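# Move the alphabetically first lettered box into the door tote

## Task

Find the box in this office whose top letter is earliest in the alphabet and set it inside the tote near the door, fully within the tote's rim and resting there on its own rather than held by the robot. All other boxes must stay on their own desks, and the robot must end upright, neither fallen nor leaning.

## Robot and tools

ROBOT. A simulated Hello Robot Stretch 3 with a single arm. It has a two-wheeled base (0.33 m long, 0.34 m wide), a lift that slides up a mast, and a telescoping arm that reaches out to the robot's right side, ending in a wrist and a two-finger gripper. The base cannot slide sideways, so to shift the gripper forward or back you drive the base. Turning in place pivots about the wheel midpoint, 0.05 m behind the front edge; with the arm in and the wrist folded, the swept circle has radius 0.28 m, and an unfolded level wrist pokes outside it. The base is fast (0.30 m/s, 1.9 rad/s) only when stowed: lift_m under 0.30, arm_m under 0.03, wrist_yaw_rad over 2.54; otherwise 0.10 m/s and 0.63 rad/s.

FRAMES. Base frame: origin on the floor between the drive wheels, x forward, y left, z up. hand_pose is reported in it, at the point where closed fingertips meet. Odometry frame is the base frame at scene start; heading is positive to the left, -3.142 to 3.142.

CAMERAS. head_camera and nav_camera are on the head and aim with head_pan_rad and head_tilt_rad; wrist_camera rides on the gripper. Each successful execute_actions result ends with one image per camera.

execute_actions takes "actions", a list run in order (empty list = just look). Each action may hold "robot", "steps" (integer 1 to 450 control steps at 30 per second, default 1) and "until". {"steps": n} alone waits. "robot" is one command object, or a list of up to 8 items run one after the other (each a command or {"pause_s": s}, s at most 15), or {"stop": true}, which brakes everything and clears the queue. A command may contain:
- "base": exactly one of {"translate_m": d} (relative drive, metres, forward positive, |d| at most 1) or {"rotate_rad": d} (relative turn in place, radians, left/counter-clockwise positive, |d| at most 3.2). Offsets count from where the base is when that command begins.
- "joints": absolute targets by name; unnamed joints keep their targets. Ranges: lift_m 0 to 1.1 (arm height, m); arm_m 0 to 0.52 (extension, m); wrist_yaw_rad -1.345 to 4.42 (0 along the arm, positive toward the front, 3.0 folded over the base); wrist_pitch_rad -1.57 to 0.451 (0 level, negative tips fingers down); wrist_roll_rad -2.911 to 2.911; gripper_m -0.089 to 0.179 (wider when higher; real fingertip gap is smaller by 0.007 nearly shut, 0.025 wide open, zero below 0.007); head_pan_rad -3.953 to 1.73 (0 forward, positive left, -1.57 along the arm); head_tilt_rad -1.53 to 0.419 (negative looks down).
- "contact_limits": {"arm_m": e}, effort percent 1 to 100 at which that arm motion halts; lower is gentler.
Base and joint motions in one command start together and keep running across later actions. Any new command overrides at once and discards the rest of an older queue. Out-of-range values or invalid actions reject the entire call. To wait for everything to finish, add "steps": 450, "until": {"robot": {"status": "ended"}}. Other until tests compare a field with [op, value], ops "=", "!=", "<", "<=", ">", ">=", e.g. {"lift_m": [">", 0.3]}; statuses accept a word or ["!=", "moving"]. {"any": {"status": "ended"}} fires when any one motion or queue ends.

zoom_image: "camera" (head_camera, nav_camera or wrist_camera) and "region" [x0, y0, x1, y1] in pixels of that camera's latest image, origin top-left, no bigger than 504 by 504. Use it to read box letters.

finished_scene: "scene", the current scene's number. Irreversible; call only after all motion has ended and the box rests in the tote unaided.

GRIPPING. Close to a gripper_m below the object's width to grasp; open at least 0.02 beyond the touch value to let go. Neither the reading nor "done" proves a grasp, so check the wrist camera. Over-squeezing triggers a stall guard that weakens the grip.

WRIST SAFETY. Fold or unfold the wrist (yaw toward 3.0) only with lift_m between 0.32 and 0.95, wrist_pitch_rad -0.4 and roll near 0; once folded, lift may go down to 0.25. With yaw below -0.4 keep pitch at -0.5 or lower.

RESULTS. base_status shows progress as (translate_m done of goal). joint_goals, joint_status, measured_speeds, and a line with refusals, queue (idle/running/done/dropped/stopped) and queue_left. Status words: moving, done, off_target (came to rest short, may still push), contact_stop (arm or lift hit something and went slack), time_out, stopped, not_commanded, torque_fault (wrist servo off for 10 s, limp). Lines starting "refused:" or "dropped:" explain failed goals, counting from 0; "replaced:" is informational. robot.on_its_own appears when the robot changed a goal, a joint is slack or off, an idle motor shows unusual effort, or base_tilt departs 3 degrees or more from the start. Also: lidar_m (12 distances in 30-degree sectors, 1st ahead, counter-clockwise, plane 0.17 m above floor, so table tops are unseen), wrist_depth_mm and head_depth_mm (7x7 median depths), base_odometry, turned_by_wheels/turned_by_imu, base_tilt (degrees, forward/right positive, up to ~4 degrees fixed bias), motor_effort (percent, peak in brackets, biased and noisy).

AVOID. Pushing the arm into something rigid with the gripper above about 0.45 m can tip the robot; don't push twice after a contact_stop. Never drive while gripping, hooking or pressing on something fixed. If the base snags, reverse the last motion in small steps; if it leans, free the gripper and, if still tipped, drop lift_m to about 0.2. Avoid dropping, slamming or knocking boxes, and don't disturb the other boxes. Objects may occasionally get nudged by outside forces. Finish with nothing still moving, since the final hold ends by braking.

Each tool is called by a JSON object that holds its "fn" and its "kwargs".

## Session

Scene 1 is done. I'll start scene 2 by looking at the new room.

{"fn": "execute_actions", "kwargs": {"actions": []}}

Scene clock: 0.00 s.
robot.base_odometry: x=+0.000 y=+0.000 heading=+0.000 (m, m, rad; robot's odometry frame)
robot.turned_by_wheels: +0.000 (rad since the last result)
robot.turned_by_imu: +0.000 (rad since the last result)
robot.base_tilt: forward=+1.4 right=+1.0 (deg)
robot.lidar_m: 0.83 0.97 1.70 1.74 1.05 0.91 0.91 1.06 1.65 1.64 0.95 0.83
robot.head_depth_mm: 746 731 726 732 734 729 722 / 776 755 750 752 758 750 744 / 801 779 773 777 779 773 769 / 833 825 815 810 802 794 790 / 859 850 846 837 829 820 813 / 887 882 874 865 854 846 846 / 921 912 902 890 886 877 868
robot.base_status: not_commanded
robot.joint_positions: lift_m=+0.597 arm_m=-0.001 wrist_yaw_rad=+2.923 wrist_pitch_rad=-0.482 wrist_roll_rad=-0.011 gripper_m=+0.037 head_pan_rad=+0.004 head_tilt_rad=-0.015
robot.joint_goals: lift_m=+0.597 arm_m=-0.001 wrist_yaw_rad=+2.923 wrist_pitch_rad=-0.482 wrist_roll_rad=-0.011 gripper_m=+0.037 head_pan_rad=+0.004 head_tilt_rad=-0.015
robot.joint_status: lift_m=not_commanded arm_m=not_commanded wrist_yaw_rad=not_commanded wrist_pitch_rad=not_commanded wrist_roll_rad=not_commanded gripper_m=not_commanded head_pan_rad=not_commanded head_tilt_rad=not_commanded
robot.measured_speeds: translate_m=+0.000 rotate_rad=+0.000 lift_m=+0.000 arm_m=+0.000 wrist_yaw_rad=+0.000 wrist_pitch_rad=+0.000 wrist_roll_rad=+0.000 head_pan_rad=+0.000 head_tilt_rad=+0.000
robot: refusals=0 queue=idle queue_left=0
robot.motor_effort: left_wheel=+0 right_wheel=-1 lift_m=+29 arm_m=+0 wrist_yaw_rad=+1 wrist_pitch_rad=+4 wrist_roll_rad=+0 gripper_m=+0 head_pan_rad=+0 head_tilt_rad=+1 (%)
robot.hand_pose: x=+0.0256 y=+0.0667 z=+0.5956 quat_wxyz=(+0.243, +0.697, +0.094, +0.668) (m; robot's base frame)
robot.wrist_depth_mm: 938 - - - - - - / 985 - - - - - - / - - - - - - - / - - - - - - - / 998 - - - - 973 977 / 873 870 - 845 - 840 816 / 768 759 - 748 744 741 728
pictures: head_camera (sideways: a quarter turn clockwise sets it upright), nav_camera (sideways: a quarter turn counterclockwise sets it upright), wrist_camera
Images, in order (width x height): head_camera 896x504, nav_camera 672x504, wrist_camera 644x364.

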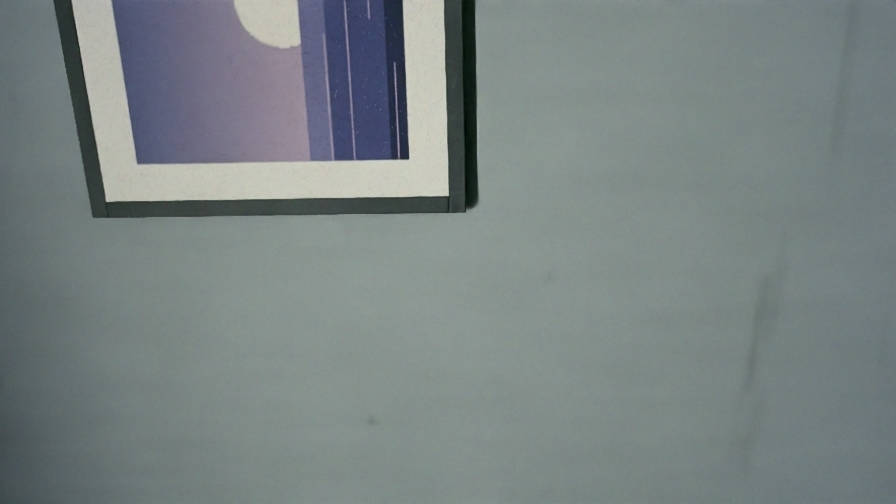

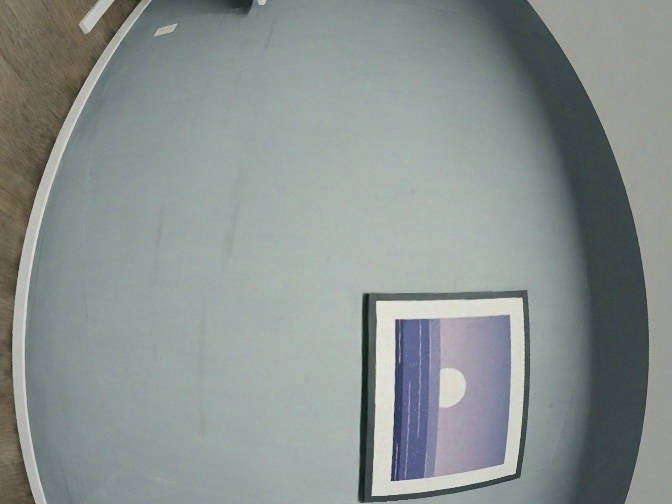

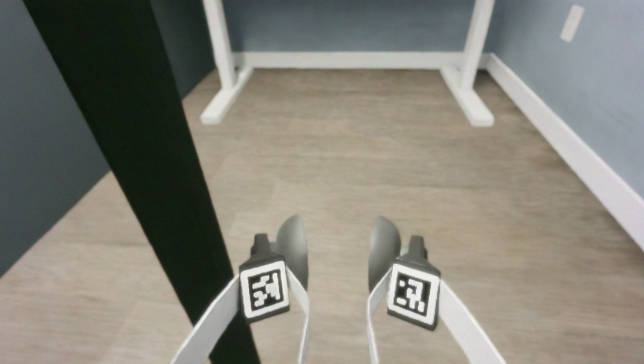

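Scene 2 starts with the robot facing a wall about 0.8 m away, angled roughly 16° to it. I'll look left to start mapping the room.

{"fn": "execute_actions", "kwargs": {"actions": [{"robot": {"joints": {"head_pan_rad": 1.5, "head_tilt_rad": -0.4}}, "steps": 120, "until": {"robot": {"status": "ended"}}}]}}

Scene clock: 1.73 s.
robot.base_odometry: x=+0.000 y=+0.000 heading=+0.000 (m, m, rad; robot's odometry frame)
robot.turned_by_wheels: +0.000 (rad since the last result)
robot.turned_by_imu: +0.000 (rad since the last result)
robot.base_tilt: forward=+1.4 right=+1.1 (deg)
robot.lidar_m: 0.83 0.97 1.70 1.74 1.04 0.91 0.91 1.06 1.66 1.64 0.95 0.83
robot.head_depth_mm: 1720 1814 1895 2051 2187 1848 1484 / 1763 1854 1940 2098 2217 1848 1471 / 1777 1882 1983 2132 2265 1876 1489 / 1829 1943 2032 2166 2304 1868 1471 / 1864 1964 2036 2243 2357 1859 1491 / 1881 1973 2060 1805 2156 1823 1494 / 1685 1705 1722 1724 1810 1771 1480
robot.base_status: not_commanded
robot.joint_positions: lift_m=+0.597 arm_m=-0.001 wrist_yaw_rad=+2.923 wrist_pitch_rad=-0.482 wrist_roll_rad=-0.011 gripper_m=+0.037 head_pan_rad=+1.493 head_tilt_rad=-0.395
robot.joint_goals: lift_m=+0.597 arm_m=-0.001 wrist_yaw_rad=+2.923 wrist_pitch_rad=-0.482 wrist_roll_rad=-0.011 gripper_m=+0.037 head_pan_rad=+1.500 head_tilt_rad=-0.400
robot.joint_status: lift_m=not_commanded arm_m=not_commanded wrist_yaw_rad=not_commanded wrist_pitch_rad=not_commanded wrist_roll_rad=not_commanded gripper_m=not_commanded head_pan_rad=done head_tilt_rad=done
robot.measured_speeds: translate_m=+0.000 rotate_rad=+0.000 lift_m=+0.000 arm_m=+0.000 wrist_yaw_rad=+0.000 wrist_pitch_rad=+0.000 wrist_roll_rad=+0.000 head_pan_rad=+0.000 head_tilt_rad=+0.000
robot: refusals=0 queue=done queue_left=0
robot.motor_effort: left_wheel=+0(0) right_wheel=-1(0) lift_m=+29(29) arm_m=+1(0) wrist_yaw_rad=+0(1) wrist_pitch_rad=+4(4) wrist_roll_rad=+0(0) gripper_m=-1(1) head_pan_rad=+5(49) head_tilt_rad=-2(22) (%)
robot.hand_pose: x=+0.0256 y=+0.0667 z=+0.5956 quat_wxyz=(+0.243, +0.697, +0.094, +0.668) (m; robot's base frame)
robot.wrist_depth_mm: 923 - - - - - - / 959 - - - - - - / - - - - - - - / - - - - - - - / - - - - - 984 974 / 899 874 - 845 - 832 828 / 748 765 - 743 740 738 732
pictures: head_camera (sideways: a quarter turn clockwise sets it upright), nav_camera (sideways: a quarter turn counterclockwise sets it upright), wrist_camera
Images, in order (width x height): head_camera 896x504, nav_camera 672x504, wrist_camera 644x364.

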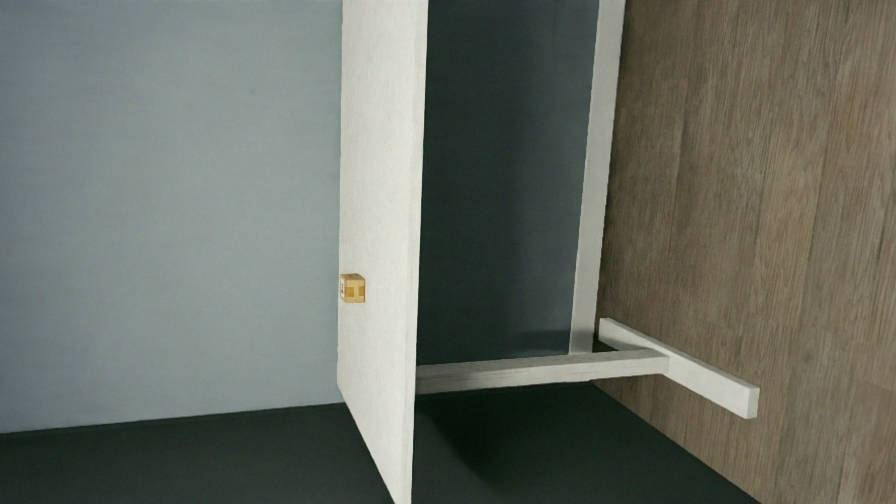

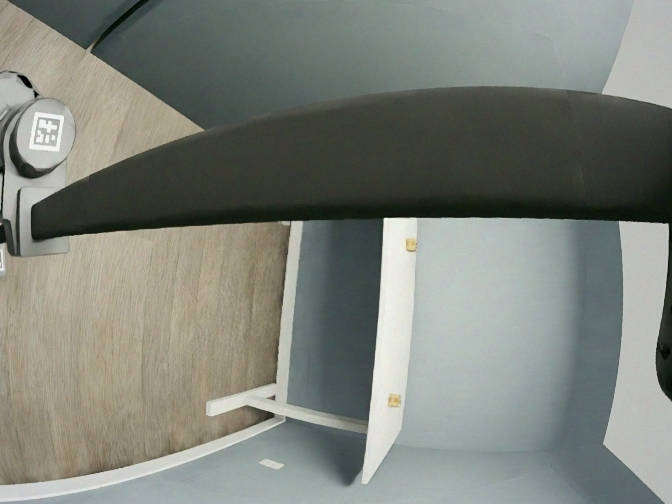

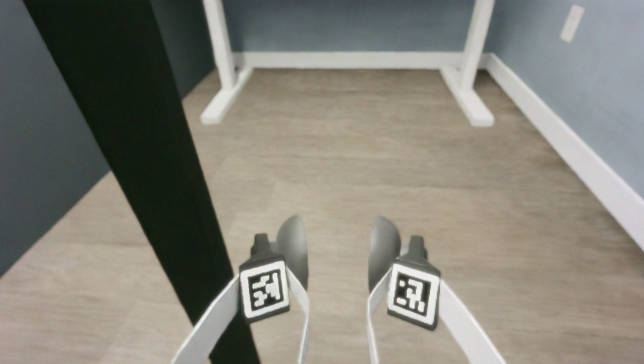

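There is a desk about 2 m to the left with two boxes on it. I'll zoom in on the box visible in the head camera.

{"fn": "zoom_image", "kwargs": {"camera": "head_camera", "region": [300, 250, 400, 330]}}

Region (300, 250, 400, 330) of head_camera's 896x504 image, scaled by 5.040, with more detail than that image has; it fills the top 403 rows of this view, and the rest is white.

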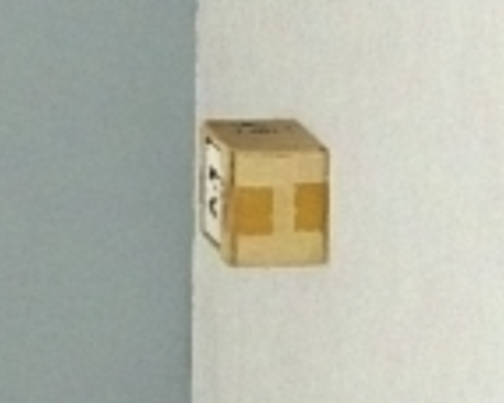

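The letter can't be read from this distance. I'll look to the right next to keep mapping the layout.

{"fn": "execute_actions", "kwargs": {"actions": [{"robot": {"joints": {"head_pan_rad": -1.6, "head_tilt_rad": -0.4}}, "steps": 150, "until": {"robot": {"status": "ended"}}}]}}

Scene clock: 4.07 s.
robot.base_odometry: x=+0.000 y=+0.000 heading=+0.000 (m, m, rad; robot's odometry frame)
robot.turned_by_wheels: +0.000 (rad since the last result)
robot.turned_by_imu: +0.001 (rad since the last result)
robot.base_tilt: forward=+1.4 right=+1.0 (deg)
robot.lidar_m: 0.83 0.97 1.70 1.74 1.05 0.91 0.91 1.06 1.65 1.64 0.95 0.83
robot.head_depth_mm: 1360 1430 1504 1602 1724 1794 1468 / 1386 1471 1539 1640 1752 1814 1475 / 1410 1497 1589 1695 1801 1849 1438 / 1458 1534 1635 1742 1853 1858 1482 / 1505 1594 1694 1805 1948 1852 1450 / 1539 1610 1691 1786 1876 1787 1493 / 1371 1395 1426 1458 1495 1540 1447
robot.base_status: not_commanded
robot.joint_positions: lift_m=+0.597 arm_m=-0.001 wrist_yaw_rad=+2.923 wrist_pitch_rad=-0.482 wrist_roll_rad=-0.011 gripper_m=+0.037 head_pan_rad=-1.593 head_tilt_rad=-0.395
robot.joint_goals: lift_m=+0.597 arm_m=-0.001 wrist_yaw_rad=+2.923 wrist_pitch_rad=-0.482 wrist_roll_rad=-0.011 gripper_m=+0.037 head_pan_rad=-1.600 head_tilt_rad=-0.400
robot.joint_status: lift_m=not_commanded arm_m=not_commanded wrist_yaw_rad=not_commanded wrist_pitch_rad=not_commanded wrist_roll_rad=not_commanded gripper_m=not_commanded head_pan_rad=done head_tilt_rad=done
robot.measured_speeds: translate_m=+0.000 rotate_rad=+0.000 lift_m=+0.000 arm_m=+0.000 wrist_yaw_rad=+0.000 wrist_pitch_rad=+0.000 wrist_roll_rad=+0.000 head_pan_rad=+0.000 head_tilt_rad=+0.000
robot: refusals=0 queue=done queue_left=0
robot.motor_effort: left_wheel=+1(0) right_wheel=+0(0) lift_m=+29(28) arm_m=+0(0) wrist_yaw_rad=+1(1) wrist_pitch_rad=+4(4) wrist_roll_rad=+0(0) gripper_m=+0(0) head_pan_rad=-4(49) head_tilt_rad=-2(2) (%)
robot.hand_pose: x=+0.0256 y=+0.0667 z=+0.5956 quat_wxyz=(+0.243, +0.697, +0.094, +0.668) (m; robot's base frame)
robot.wrist_depth_mm: 928 - - - - - - / 990 - - - - - - / - - - - - - - / - - - - - - - / 976 - - 993 - 989 979 / 891 863 - 871 - 839 808 / 766 763 - 747 741 742 738
pictures: head_camera (sideways: a quarter turn clockwise sets it upright), nav_camera (sideways: a quarter turn counterclockwise sets it upright), wrist_camera
Images, in order (width x height): head_camera 896x504, nav_camera 672x504, wrist_camera 644x364.

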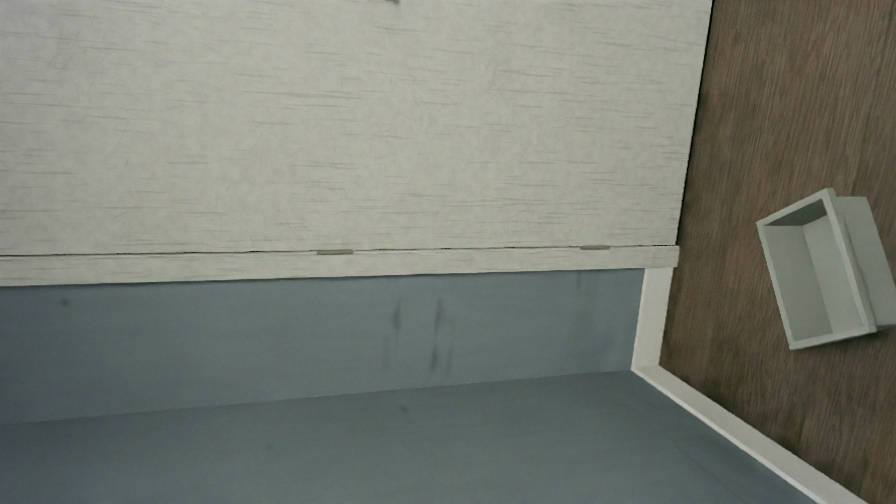

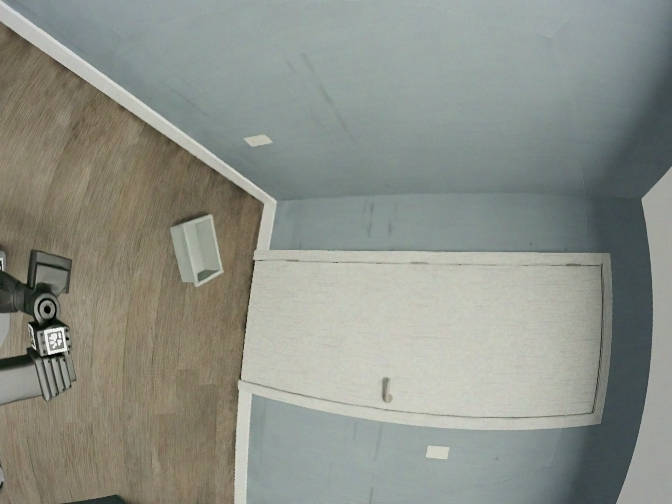

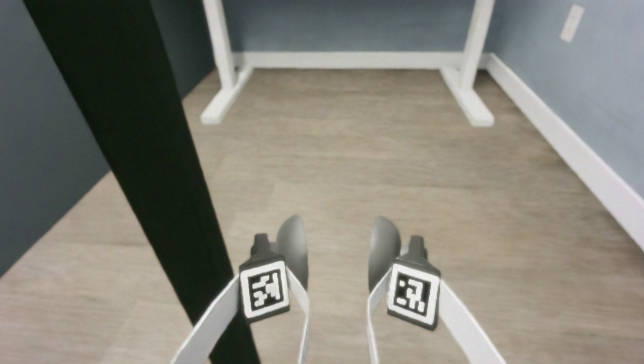

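The door is on the right wall about 1.65 m away, and the tote is on the floor roughly 1 m to my right. I'll look behind me next.

{"fn": "execute_actions", "kwargs": {"actions": [{"robot": {"joints": {"head_pan_rad": -3.1, "head_tilt_rad": -0.4}}, "steps": 150, "until": {"robot": {"status": "ended"}}}]}}

Scene clock: 6.50 s.
robot.base_odometry: x=+0.000 y=+0.000 heading=+0.000 (m, m, rad; robot's odometry frame)
robot.turned_by_wheels: +0.000 (rad since the last result)
robot.turned_by_imu: +0.001 (rad since the last result)
robot.base_tilt: forward=+1.4 right=+1.0 (deg)
robot.lidar_m: 0.83 0.97 1.70 1.74 1.05 0.91 0.91 1.06 1.66 1.64 0.95 0.83
robot.head_depth_mm: 734 775 824 869 922 985 1055 / 758 795 846 899 959 1024 1097 / 774 822 873 931 998 1070 1154 / 802 855 905 964 1035 1120 1205 / 831 879 933 1003 1074 1170 1277 / 859 910 978 1048 1116 1225 1327 / 887 947 1015 1096 2194 1791 1484
robot.base_status: not_commanded
robot.joint_positions: lift_m=+0.597 arm_m=-0.001 wrist_yaw_rad=+2.923 wrist_pitch_rad=-0.482 wrist_roll_rad=-0.011 gripper_m=+0.037 head_pan_rad=-3.093 head_tilt_rad=-0.395
robot.joint_goals: lift_m=+0.597 arm_m=-0.001 wrist_yaw_rad=+2.923 wrist_pitch_rad=-0.482 wrist_roll_rad=-0.011 gripper_m=+0.037 head_pan_rad=-3.100 head_tilt_rad=-0.400
robot.joint_status: lift_m=not_commanded arm_m=not_commanded wrist_yaw_rad=not_commanded wrist_pitch_rad=not_commanded wrist_roll_rad=not_commanded gripper_m=not_commanded head_pan_rad=done head_tilt_rad=done
robot.measured_speeds: translate_m=+0.000 rotate_rad=+0.000 lift_m=+0.000 arm_m=+0.000 wrist_yaw_rad=+0.000 wrist_pitch_rad=+0.000 wrist_roll_rad=+0.000 head_pan_rad=+0.000 head_tilt_rad=+0.000
robot: refusals=0 queue=done queue_left=0
robot.motor_effort: left_wheel=+0(0) right_wheel=+0(1) lift_m=+29(30) arm_m=+0(0) wrist_yaw_rad=+0(0) wrist_pitch_rad=+4(4) wrist_roll_rad=+0(0) gripper_m=+0(0) head_pan_rad=-5(50) head_tilt_rad=-2(4) (%)
robot.hand_pose: x=+0.0256 y=+0.0667 z=+0.5956 quat_wxyz=(+0.243, +0.697, +0.094, +0.668) (m; robot's base frame)
robot.wrist_depth_mm: 928 - - - - - - / 964 - - - - - - / - - - - - - - / - - - - - - - / 978 - - - - - 972 / 902 865 - 867 - 836 846 / 777 756 - 742 750 721 730
pictures: head_camera (sideways: a quarter turn clockwise sets it upright), nav_camera (sideways: a quarter turn counterclockwise sets it upright), wrist_camera
Images, in order (width x height): head_camera 896x504, nav_camera 672x504, wrist_camera 644x364.

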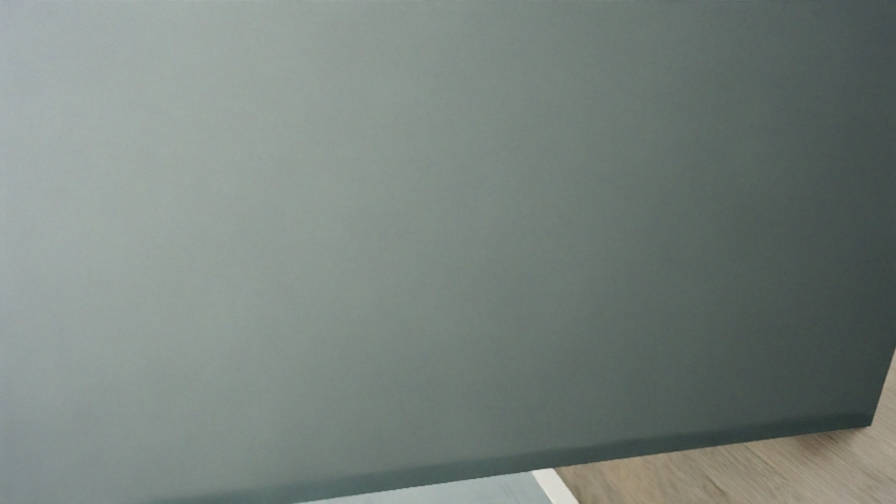

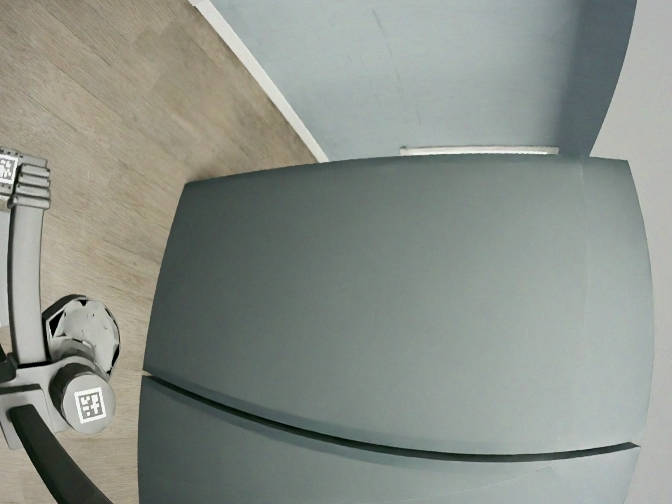

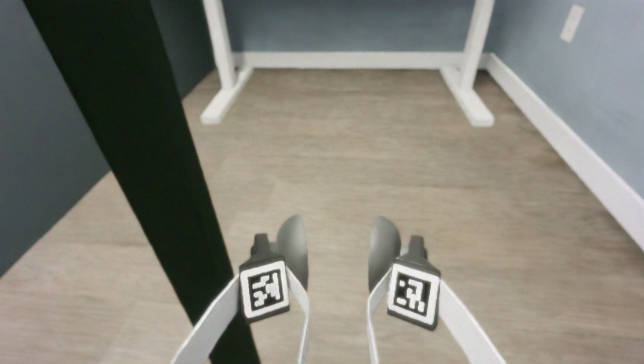

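Behind me is the back of a shelf unit, with its open end on the door-wall side, so the layout is similar to scene 1. I'll stow the lift and drive toward the left desk to read its boxes.

{"fn": "execute_actions", "kwargs": {"actions": [{"robot": [{"base": {"rotate_rad": 0.878}, "joints": {"lift_m": 0.28, "head_pan_rad": 0.4, "head_tilt_rad": -0.5}}, {"base": {"translate_m": 1.0}}], "steps": 450, "until": {"robot": {"status": "ended"}}}]}}

Scene clock: 16.43 s.
robot.base_odometry: x=+0.639 y=+0.769 heading=+0.878 (m, m, rad; robot's odometry frame)
robot.turned_by_wheels: +0.878 (rad since the last result)
robot.turned_by_imu: +0.881 (rad since the last result)
robot.base_tilt: forward=+1.3 right=+1.0 (deg)
robot.lidar_m: 0.68 1.18 1.27 1.26 1.32 1.42 2.61 1.18 0.54 0.43 0.42 0.46
robot.head_depth_mm: 984 1062 1134 815 578 480 1266 / 980 1056 1127 818 582 480 1334 / 976 1051 1121 823 582 481 1271 / 973 1053 1120 820 585 465 1360 / 978 1045 1123 827 585 468 1372 / 970 1048 1117 829 586 468 1380 / 972 1041 1114 833 589 470 1371
robot.base_status: done (translate_m +1.0000 of +1.0000)
robot.joint_positions: lift_m=+0.280 arm_m=-0.001 wrist_yaw_rad=+2.923 wrist_pitch_rad=-0.483 wrist_roll_rad=-0.011 gripper_m=+0.037 head_pan_rad=+0.393 head_tilt_rad=-0.495
robot.joint_goals: lift_m=+0.280 arm_m=-0.001 wrist_yaw_rad=+2.923 wrist_pitch_rad=-0.483 wrist_roll_rad=-0.011 gripper_m=+0.037 head_pan_rad=+0.400 head_tilt_rad=-0.500
robot.joint_status: lift_m=done arm_m=not_commanded wrist_yaw_rad=not_commanded wrist_pitch_rad=not_commanded wrist_roll_rad=not_commanded gripper_m=not_commanded head_pan_rad=done head_tilt_rad=done
robot.measured_speeds: translate_m=+0.000 rotate_rad=+0.000 lift_m=+0.000 arm_m=+0.000 wrist_yaw_rad=+0.000 wrist_pitch_rad=+0.000 wrist_roll_rad=+0.000 head_pan_rad=+0.000 head_tilt_rad=+0.000
robot: refusals=0 queue=done queue_left=0
robot.motor_effort: left_wheel=-3(7) right_wheel=+3(8) lift_m=+22(27) arm_m=+0(0) wrist_yaw_rad=+1(0) wrist_pitch_rad=+5(4) wrist_roll_rad=+0(0) gripper_m=-1(1) head_pan_rad=+4(48) head_tilt_rad=-2(9) (%)
robot.hand_pose: x=+0.0256 y=+0.0666 z=+0.2787 quat_wxyz=(+0.243, +0.697, +0.095, +0.668) (m; robot's base frame)
robot.wrist_depth_mm: 999 - - - - - 942 / - - - - - - 950 / 878 - 875 847 831 830 799 / 699 682 680 671 660 670 657 / 572 578 586 566 574 546 547 / 490 506 - 474 - 471 470 / - - - - 418 408 409
pictures: head_camera (sideways: a quarter turn clockwise sets it upright), nav_camera (sideways: a quarter turn counterclockwise sets it upright), wrist_camera
Images, in order (width x height): head_camera 896x504, nav_camera 672x504, wrist_camera 644x364.

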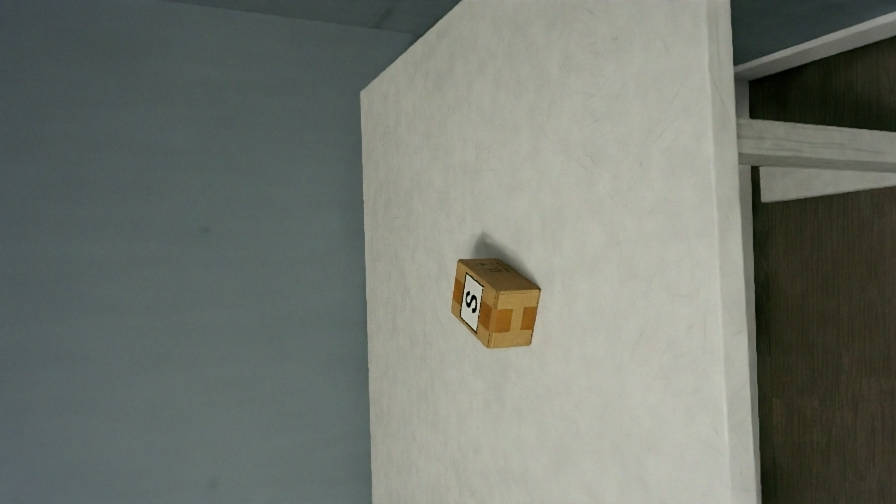

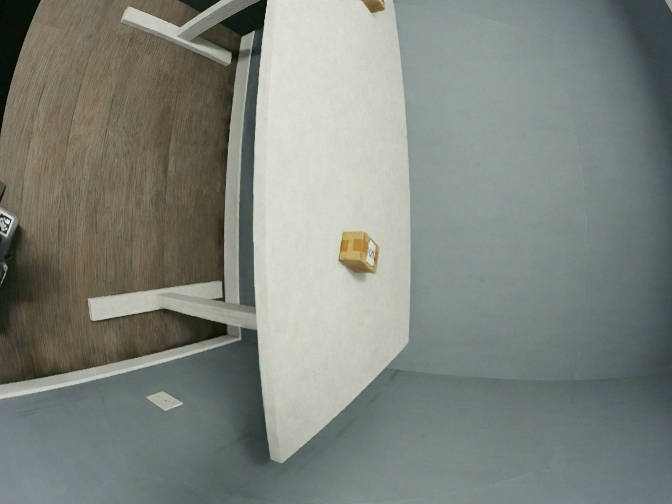

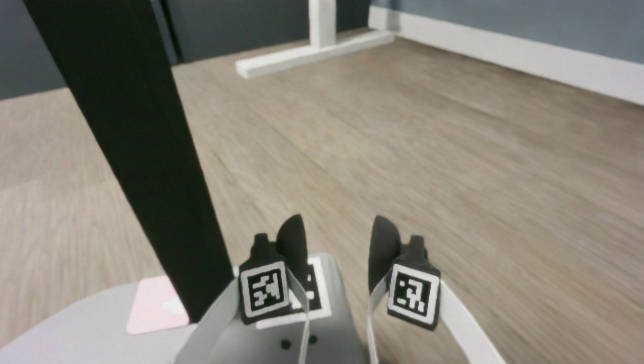

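This box reads "S". The other box on the desk is further to the left, so I'll pan the head toward it.

{"fn": "execute_actions", "kwargs": {"actions": [{"robot": {"joints": {"head_pan_rad": 1.15, "head_tilt_rad": -0.45}}, "steps": 120, "until": {"robot": {"status": "ended"}}}]}}

Scene clock: 17.83 s.
robot.base_odometry: x=+0.639 y=+0.769 heading=+0.878 (m, m, rad; robot's odometry frame)
robot.turned_by_wheels: +0.000 (rad since the last result)
robot.turned_by_imu: +0.000 (rad since the last result)
robot.base_tilt: forward=+1.4 right=+1.0 (deg)
robot.lidar_m: 0.68 1.18 1.27 1.26 1.33 1.42 2.61 1.17 0.54 0.43 0.42 0.46
robot.head_depth_mm: 1060 1116 1184 886 614 468 1397 / 1133 1201 1266 897 612 503 1401 / 1212 1299 1366 896 618 1578 1401 / 1310 1415 1478 898 614 1683 1400 / 1436 1530 1596 901 646 1698 1400 / 1377 1455 1492 902 1371 1552 1413 / 1272 1351 1385 907 1553 1622 1393
robot.base_status: done (translate_m +1.0000 of +1.0000)
robot.joint_positions: lift_m=+0.280 arm_m=-0.001 wrist_yaw_rad=+2.923 wrist_pitch_rad=-0.483 wrist_roll_rad=-0.011 gripper_m=+0.037 head_pan_rad=+1.143 head_tilt_rad=-0.458
robot.joint_goals: lift_m=+0.280 arm_m=-0.001 wrist_yaw_rad=+2.923 wrist_pitch_rad=-0.483 wrist_roll_rad=-0.011 gripper_m=+0.037 head_pan_rad=+1.150 head_tilt_rad=-0.450
robot.joint_status: lift_m=done arm_m=not_commanded wrist_yaw_rad=not_commanded wrist_pitch_rad=not_commanded wrist_roll_rad=not_commanded gripper_m=not_commanded head_pan_rad=done head_tilt_rad=done
robot.measured_speeds: translate_m=+0.000 rotate_rad=+0.000 lift_m=+0.000 arm_m=+0.000 wrist_yaw_rad=+0.000 wrist_pitch_rad=+0.000 wrist_roll_rad=+0.000 head_pan_rad=+0.000 head_tilt_rad=+0.000
robot: refusals=0 queue=done queue_left=0
robot.motor_effort: left_wheel=-3(3) right_wheel=+3(3) lift_m=+23(23) arm_m=+0(0) wrist_yaw_rad=+1(0) wrist_pitch_rad=+4(4) wrist_roll_rad=+0(0) gripper_m=+0(1) head_pan_rad=+4(47) head_tilt_rad=+3(9) (%)
robot.hand_pose: x=+0.0256 y=+0.0666 z=+0.2787 quat_wxyz=(+0.243, +0.697, +0.095, +0.668) (m; robot's base frame)
robot.wrist_depth_mm: 984 - - - - - 950 / - - - - - - 946 / 912 - 852 854 838 804 802 / 707 675 694 679 666 666 646 / 579 573 587 560 567 548 551 / 489 498 - 479 - 476 465 / - - - - 411 411 410
pictures: head_camera (sideways: a quarter turn clockwise sets it upright), nav_camera (sideways: a quarter turn counterclockwise sets it upright), wrist_camera
Images, in order (width x height): head_camera 896x504, nav_camera 672x504, wrist_camera 644x364.

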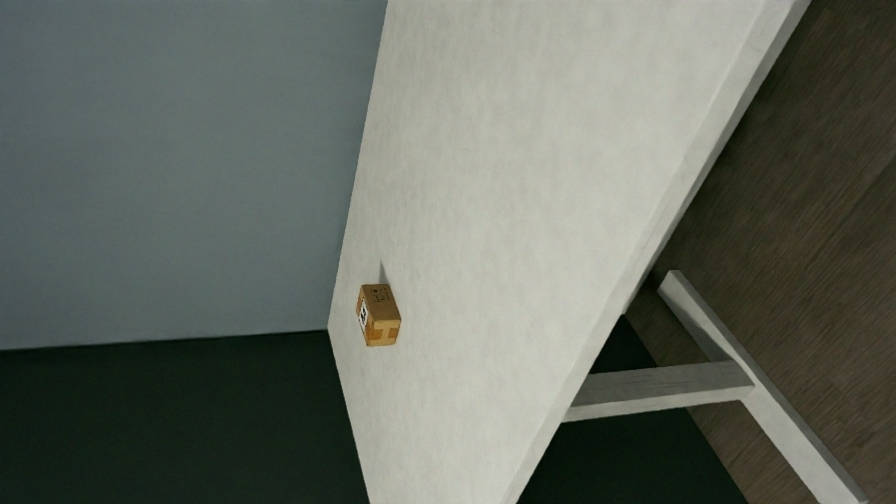

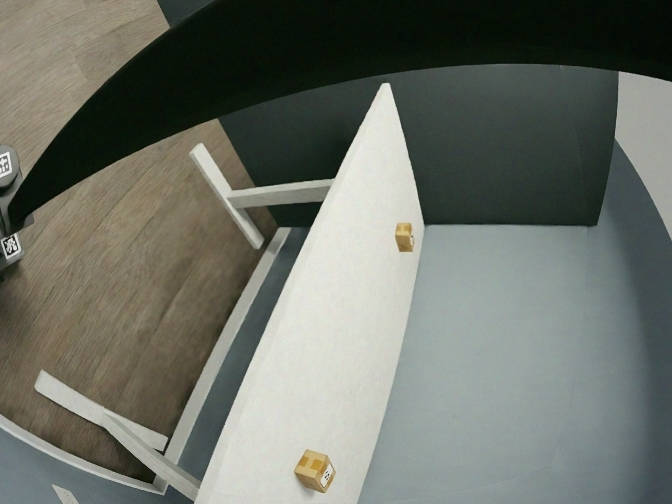

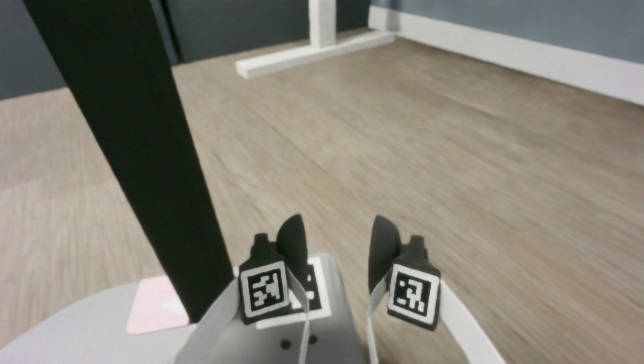

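I'll zoom in on the second box to read its letter.

{"fn": "zoom_image", "kwargs": {"camera": "head_camera", "region": [330, 270, 430, 360]}}

Region (330, 270, 430, 360) of head_camera's 896x504 image, scaled by 5.040, with more detail than that image has; it fills the top 454 rows of this view, and the rest is white.

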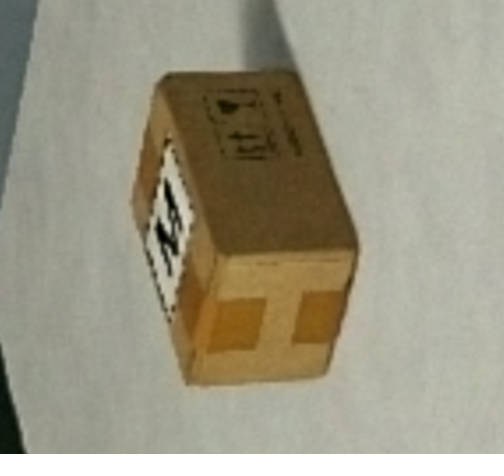

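The second box reads "M", so this desk has "S" and "M". Now I'll drive to the passage at the end of the shelf to look at the rest of the office.

{"fn": "execute_actions", "kwargs": {"actions": [{"robot": [{"base": {"rotate_rad": 3.095}, "joints": {"head_pan_rad": 0.0, "head_tilt_rad": -0.3}}, {"base": {"translate_m": 1.0}}, {"base": {"translate_m": 1.0}}, {"base": {"translate_m": 0.26}}, {"base": {"rotate_rad": -1.11}}], "steps": 450, "until": {"robot": {"status": "ended"}}}]}}

Scene clock: 33.73 s.
robot.base_odometry: x=-0.881 y=-0.896 heading=-2.311 (m, m, rad; robot's odometry frame)
robot.turned_by_wheels: +3.095 (rad since the last result)
robot.turned_by_imu: +3.094 (rad since the last result)
robot.base_tilt: forward=+1.9 right=+0.3 (deg)
robot.lidar_m: 0.56 0.55 0.55 0.82 1.42 1.50 2.18 1.00 0.53 0.64 1.66 0.73
robot.head_depth_mm: 581 610 642 678 717 760 806 / 551 576 605 639 673 709 754 / 526 547 575 601 633 666 704 / 501 522 547 572 598 631 664 / 480 499 520 543 568 595 624 / 458 477 497 518 540 565 593 / 441 457 474 493 515 536 563
robot.base_status: moving (translate_m +0.2544 of +0.2600)
robot.joint_positions: lift_m=+0.280 arm_m=-0.001 wrist_yaw_rad=+2.923 wrist_pitch_rad=-0.483 wrist_roll_rad=-0.011 gripper_m=+0.037 head_pan_rad=+0.007 head_tilt_rad=-0.309
robot.joint_goals: lift_m=+0.280 arm_m=-0.001 wrist_yaw_rad=+2.923 wrist_pitch_rad=-0.483 wrist_roll_rad=-0.011 gripper_m=+0.037 head_pan_rad=+0.000 head_tilt_rad=-0.300
robot.joint_status: lift_m=done arm_m=not_commanded wrist_yaw_rad=not_commanded wrist_pitch_rad=not_commanded wrist_roll_rad=not_commanded gripper_m=not_commanded head_pan_rad=done head_tilt_rad=done
robot.measured_speeds: translate_m=+0.063 rotate_rad=+0.000 lift_m=+0.000 arm_m=+0.000 wrist_yaw_rad=+0.000 wrist_pitch_rad=+0.000 wrist_roll_rad=+0.000 head_pan_rad=+0.000 head_tilt_rad=+0.000
robot: refusals=0 queue=running queue_left=1
robot.motor_effort: left_wheel=-4(9) right_wheel=+1(12) lift_m=+23(23) arm_m=+0(0) wrist_yaw_rad=+1(0) wrist_pitch_rad=+4(5) wrist_roll_rad=+0(0) gripper_m=+0(0) head_pan_rad=-4(49) head_tilt_rad=+3(14) (%)
robot.hand_pose: x=+0.0256 y=+0.0666 z=+0.2787 quat_wxyz=(+0.243, +0.697, +0.095, +0.668) (m; robot's base frame)
robot.wrist_depth_mm: - - - 877 647 510 441 / - - - 992 689 533 464 / 813 - 867 851 760 573 482 / 701 683 681 678 651 607 499 / 576 573 595 564 571 554 513 / 493 504 - 471 - 475 469 / - - - - 409 414 412
pictures: head_camera (sideways: a quarter turn clockwise sets it upright), nav_camera (sideways: a quarter turn counterclockwise sets it upright), wrist_camera
Images, in order (width x height): head_camera 896x504, nav_camera 672x504, wrist_camera 644x364.

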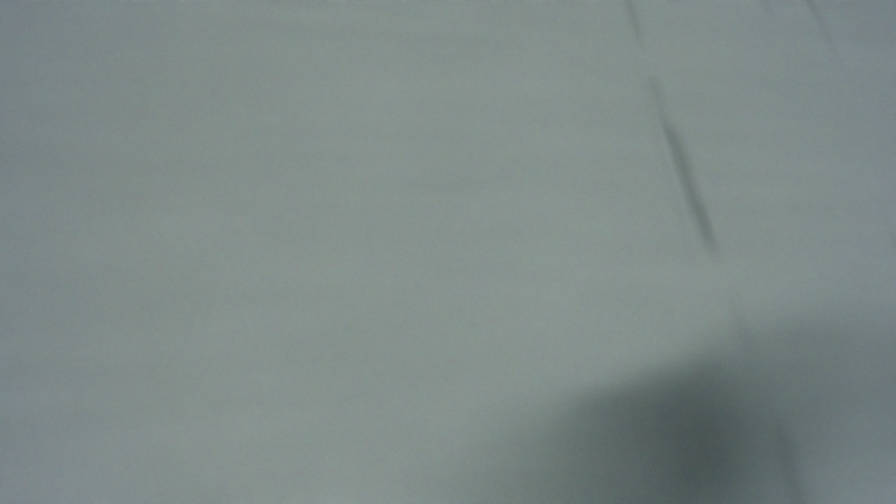

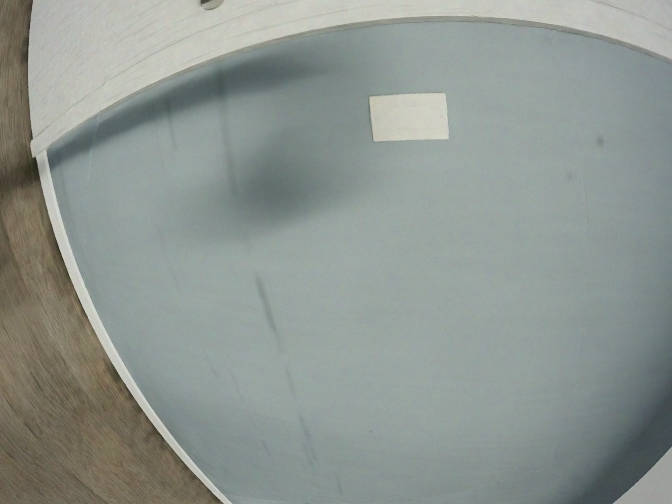

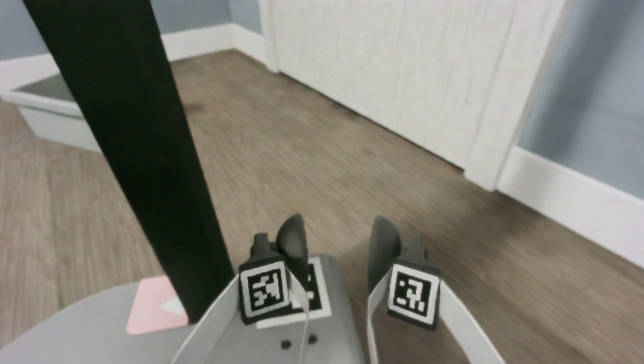

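The command list is still running, so I'll wait for the last moves to finish.

{"fn": "execute_actions", "kwargs": {"actions": [{"steps": 200, "until": {"robot": {"status": "ended"}}}]}}

Scene clock: 36.73 s.
robot.base_odometry: x=-0.885 y=-0.900 heading=+2.863 (m, m, rad; robot's odometry frame)
robot.turned_by_wheels: -1.110 (rad since the last result)
robot.turned_by_imu: -1.106 (rad since the last result)
robot.base_tilt: forward=+1.4 right=+1.0 (deg)
robot.lidar_m: 2.03 0.77 0.56 0.54 0.54 0.75 1.41 1.47 2.03 1.23 0.54 0.60
robot.head_depth_mm: 2915 3018 3095 3397 2930 2096 1594 / 2941 3066 3186 3254 2926 2103 1619 / 2909 3041 3191 3347 2981 2109 1620 / 2933 3076 3195 3377 2998 2104 1622 / 2925 3083 3143 3338 2995 2094 1627 / 2317 2272 2216 2243 2241 2011 1629 / 1571 1568 1520 1554 1554 1550 1514
robot.base_status: done (rotate_rad -1.1098 of -1.1100)
robot.joint_positions: lift_m=+0.280 arm_m=-0.001 wrist_yaw_rad=+2.923 wrist_pitch_rad=-0.483 wrist_roll_rad=-0.011 gripper_m=+0.037 head_pan_rad=+0.007 head_tilt_rad=-0.309
robot.joint_goals: lift_m=+0.280 arm_m=-0.001 wrist_yaw_rad=+2.923 wrist_pitch_rad=-0.483 wrist_roll_rad=-0.011 gripper_m=+0.037 head_pan_rad=+0.000 head_tilt_rad=-0.300
robot.joint_status: lift_m=done arm_m=not_commanded wrist_yaw_rad=not_commanded wrist_pitch_rad=not_commanded wrist_roll_rad=not_commanded gripper_m=not_commanded head_pan_rad=done head_tilt_rad=done
robot.measured_speeds: translate_m=+0.000 rotate_rad=+0.000 lift_m=+0.000 arm_m=+0.000 wrist_yaw_rad=+0.000 wrist_pitch_rad=+0.000 wrist_roll_rad=+0.000 head_pan_rad=+0.000 head_tilt_rad=+0.000
robot: refusals=0 queue=done queue_left=0
robot.motor_effort: left_wheel=+3(12) right_wheel=-3(8) lift_m=+23(23) arm_m=-1(0) wrist_yaw_rad=+1(1) wrist_pitch_rad=+4(5) wrist_roll_rad=+0(0) gripper_m=+0(0) head_pan_rad=-4(4) head_tilt_rad=+3(3) (%)
robot.hand_pose: x=+0.0256 y=+0.0666 z=+0.2787 quat_wxyz=(+0.243, +0.697, +0.095, +0.668) (m; robot's base frame)
robot.wrist_depth_mm: 487 518 532 549 583 608 641 / 513 - 588 617 639 685 726 / 567 - 630 668 700 745 778 / 636 639 660 666 675 652 655 / 572 567 572 564 571 549 547 / 496 500 - 477 - 473 475 / - - - - 416 411 409
pictures: head_camera (sideways: a quarter turn clockwise sets it upright), nav_camera (sideways: a quarter turn counterclockwise sets it upright), wrist_camera
Images, in order (width x height): head_camera 896x504, nav_camera 672x504, wrist_camera 644x364.

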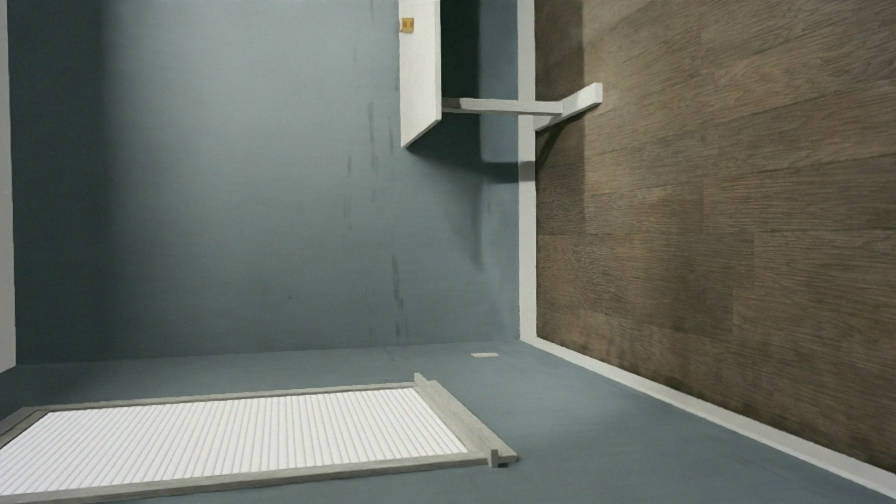

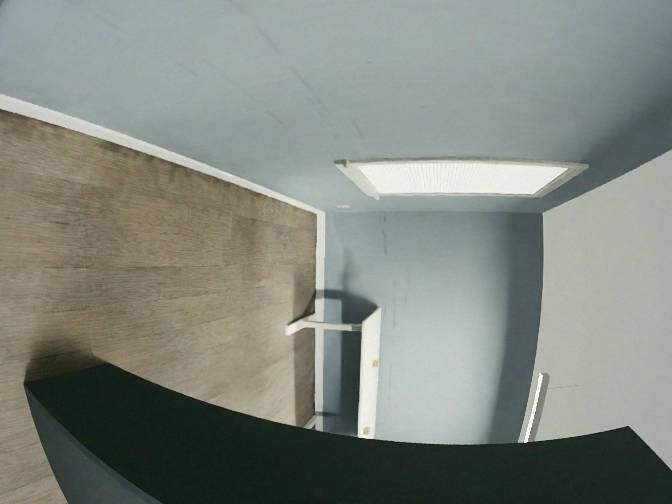

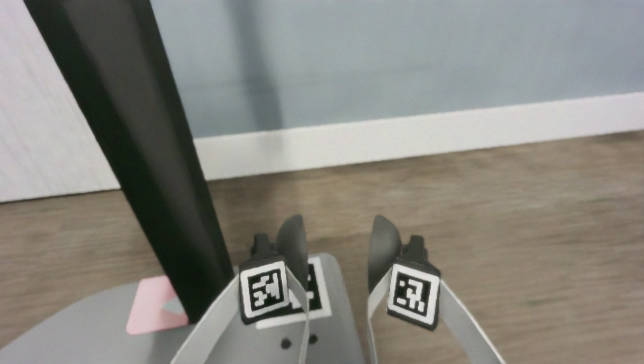

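I'm at the passage. A desk with two boxes is visible along the far wall. I'll drive past the end of the shelf, looking to the right to find the third desk.

{"fn": "execute_actions", "kwargs": {"actions": [{"robot": {"base": {"translate_m": 1.0}, "joints": {"head_pan_rad": -0.8, "head_tilt_rad": -0.35}}, "steps": 300, "until": {"robot": {"status": "ended"}}}]}}

Scene clock: 42.43 s.
robot.base_odometry: x=-1.846 y=-0.625 heading=+2.863 (m, m, rad; robot's odometry frame)
robot.turned_by_wheels: +0.000 (rad since the last result)
robot.turned_by_imu: +0.004 (rad since the last result)
robot.base_tilt: forward=+1.4 right=+1.0 (deg)
robot.lidar_m: 1.95 0.75 0.55 0.53 0.56 0.76 2.09 0.61 0.49 1.33 3.03 2.00
robot.head_depth_mm: 3075 3191 3361 3449 2753 1981 1554 / 3364 3494 3566 3832 2735 1971 1546 / 3194 3389 3543 3619 2785 1986 1538 / 2955 3007 3130 2743 2761 1972 1548 / 2644 2713 2833 2807 2756 1981 1551 / 2403 2525 2601 2305 2683 1997 1567 / 2244 2324 2398 2084 2536 2012 1565
robot.base_status: done (translate_m +1.0000 of +1.0000)
robot.joint_positions: lift_m=+0.280 arm_m=-0.001 wrist_yaw_rad=+2.923 wrist_pitch_rad=-0.483 wrist_roll_rad=-0.011 gripper_m=+0.037 head_pan_rad=-0.793 head_tilt_rad=-0.346
robot.joint_goals: lift_m=+0.280 arm_m=-0.001 wrist_yaw_rad=+2.923 wrist_pitch_rad=-0.483 wrist_roll_rad=-0.011 gripper_m=+0.037 head_pan_rad=-0.800 head_tilt_rad=-0.350
robot.joint_status: lift_m=done arm_m=not_commanded wrist_yaw_rad=not_commanded wrist_pitch_rad=not_commanded wrist_roll_rad=not_commanded gripper_m=not_commanded head_pan_rad=done head_tilt_rad=done
robot.measured_speeds: translate_m=+0.000 rotate_rad=+0.000 lift_m=+0.000 arm_m=+0.000 wrist_yaw_rad=+0.000 wrist_pitch_rad=+0.000 wrist_roll_rad=+0.000 head_pan_rad=+0.000 head_tilt_rad=+0.000
robot: refusals=0 queue=done queue_left=0
robot.motor_effort: left_wheel=+2(11) right_wheel=-3(6) lift_m=+24(22) arm_m=+0(1) wrist_yaw_rad=+1(1) wrist_pitch_rad=+4(5) wrist_roll_rad=+0(0) gripper_m=+0(1) head_pan_rad=-4(49) head_tilt_rad=-2(8) (%)
robot.hand_pose: x=+0.0256 y=+0.0666 z=+0.2787 quat_wxyz=(+0.243, +0.697, +0.095, +0.668) (m; robot's base frame)
robot.wrist_depth_mm: 484 505 519 546 569 597 624 / 531 - 564 597 626 665 689 / 584 - 634 658 678 717 756 / 623 641 663 671 667 661 654 / 570 570 590 564 563 551 540 / 490 500 - 480 - 468 468 / - - - - 416 414 411
pictures: head_camera (sideways: a quarter turn clockwise sets it upright), nav_camera (sideways: a quarter turn counterclockwise sets it upright), wrist_camera
Images, in order (width x height): head_camera 896x504, nav_camera 672x504, wrist_camera 644x364.

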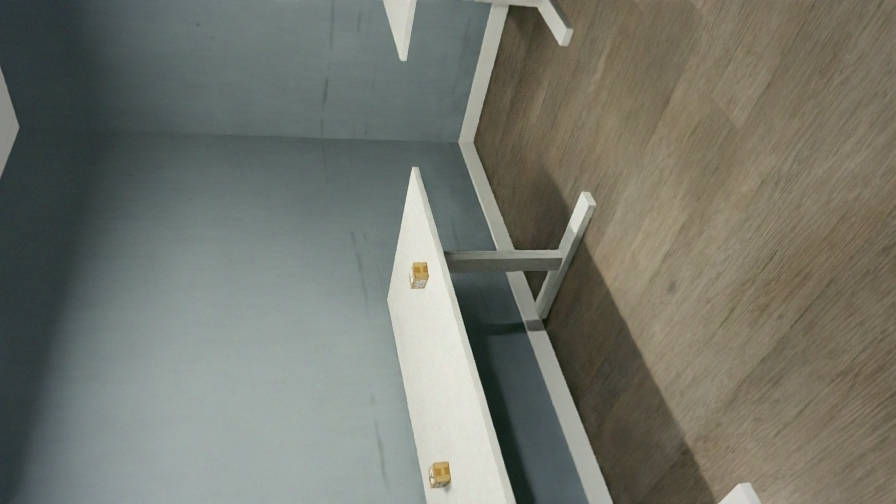

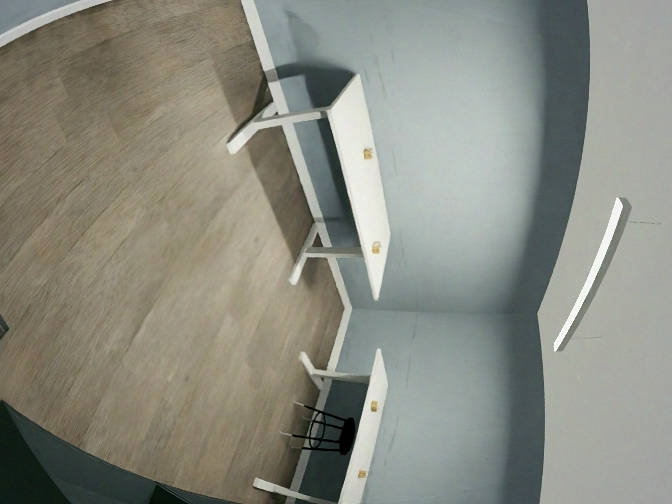

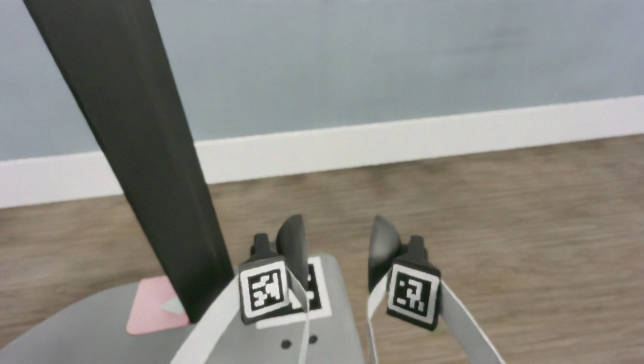

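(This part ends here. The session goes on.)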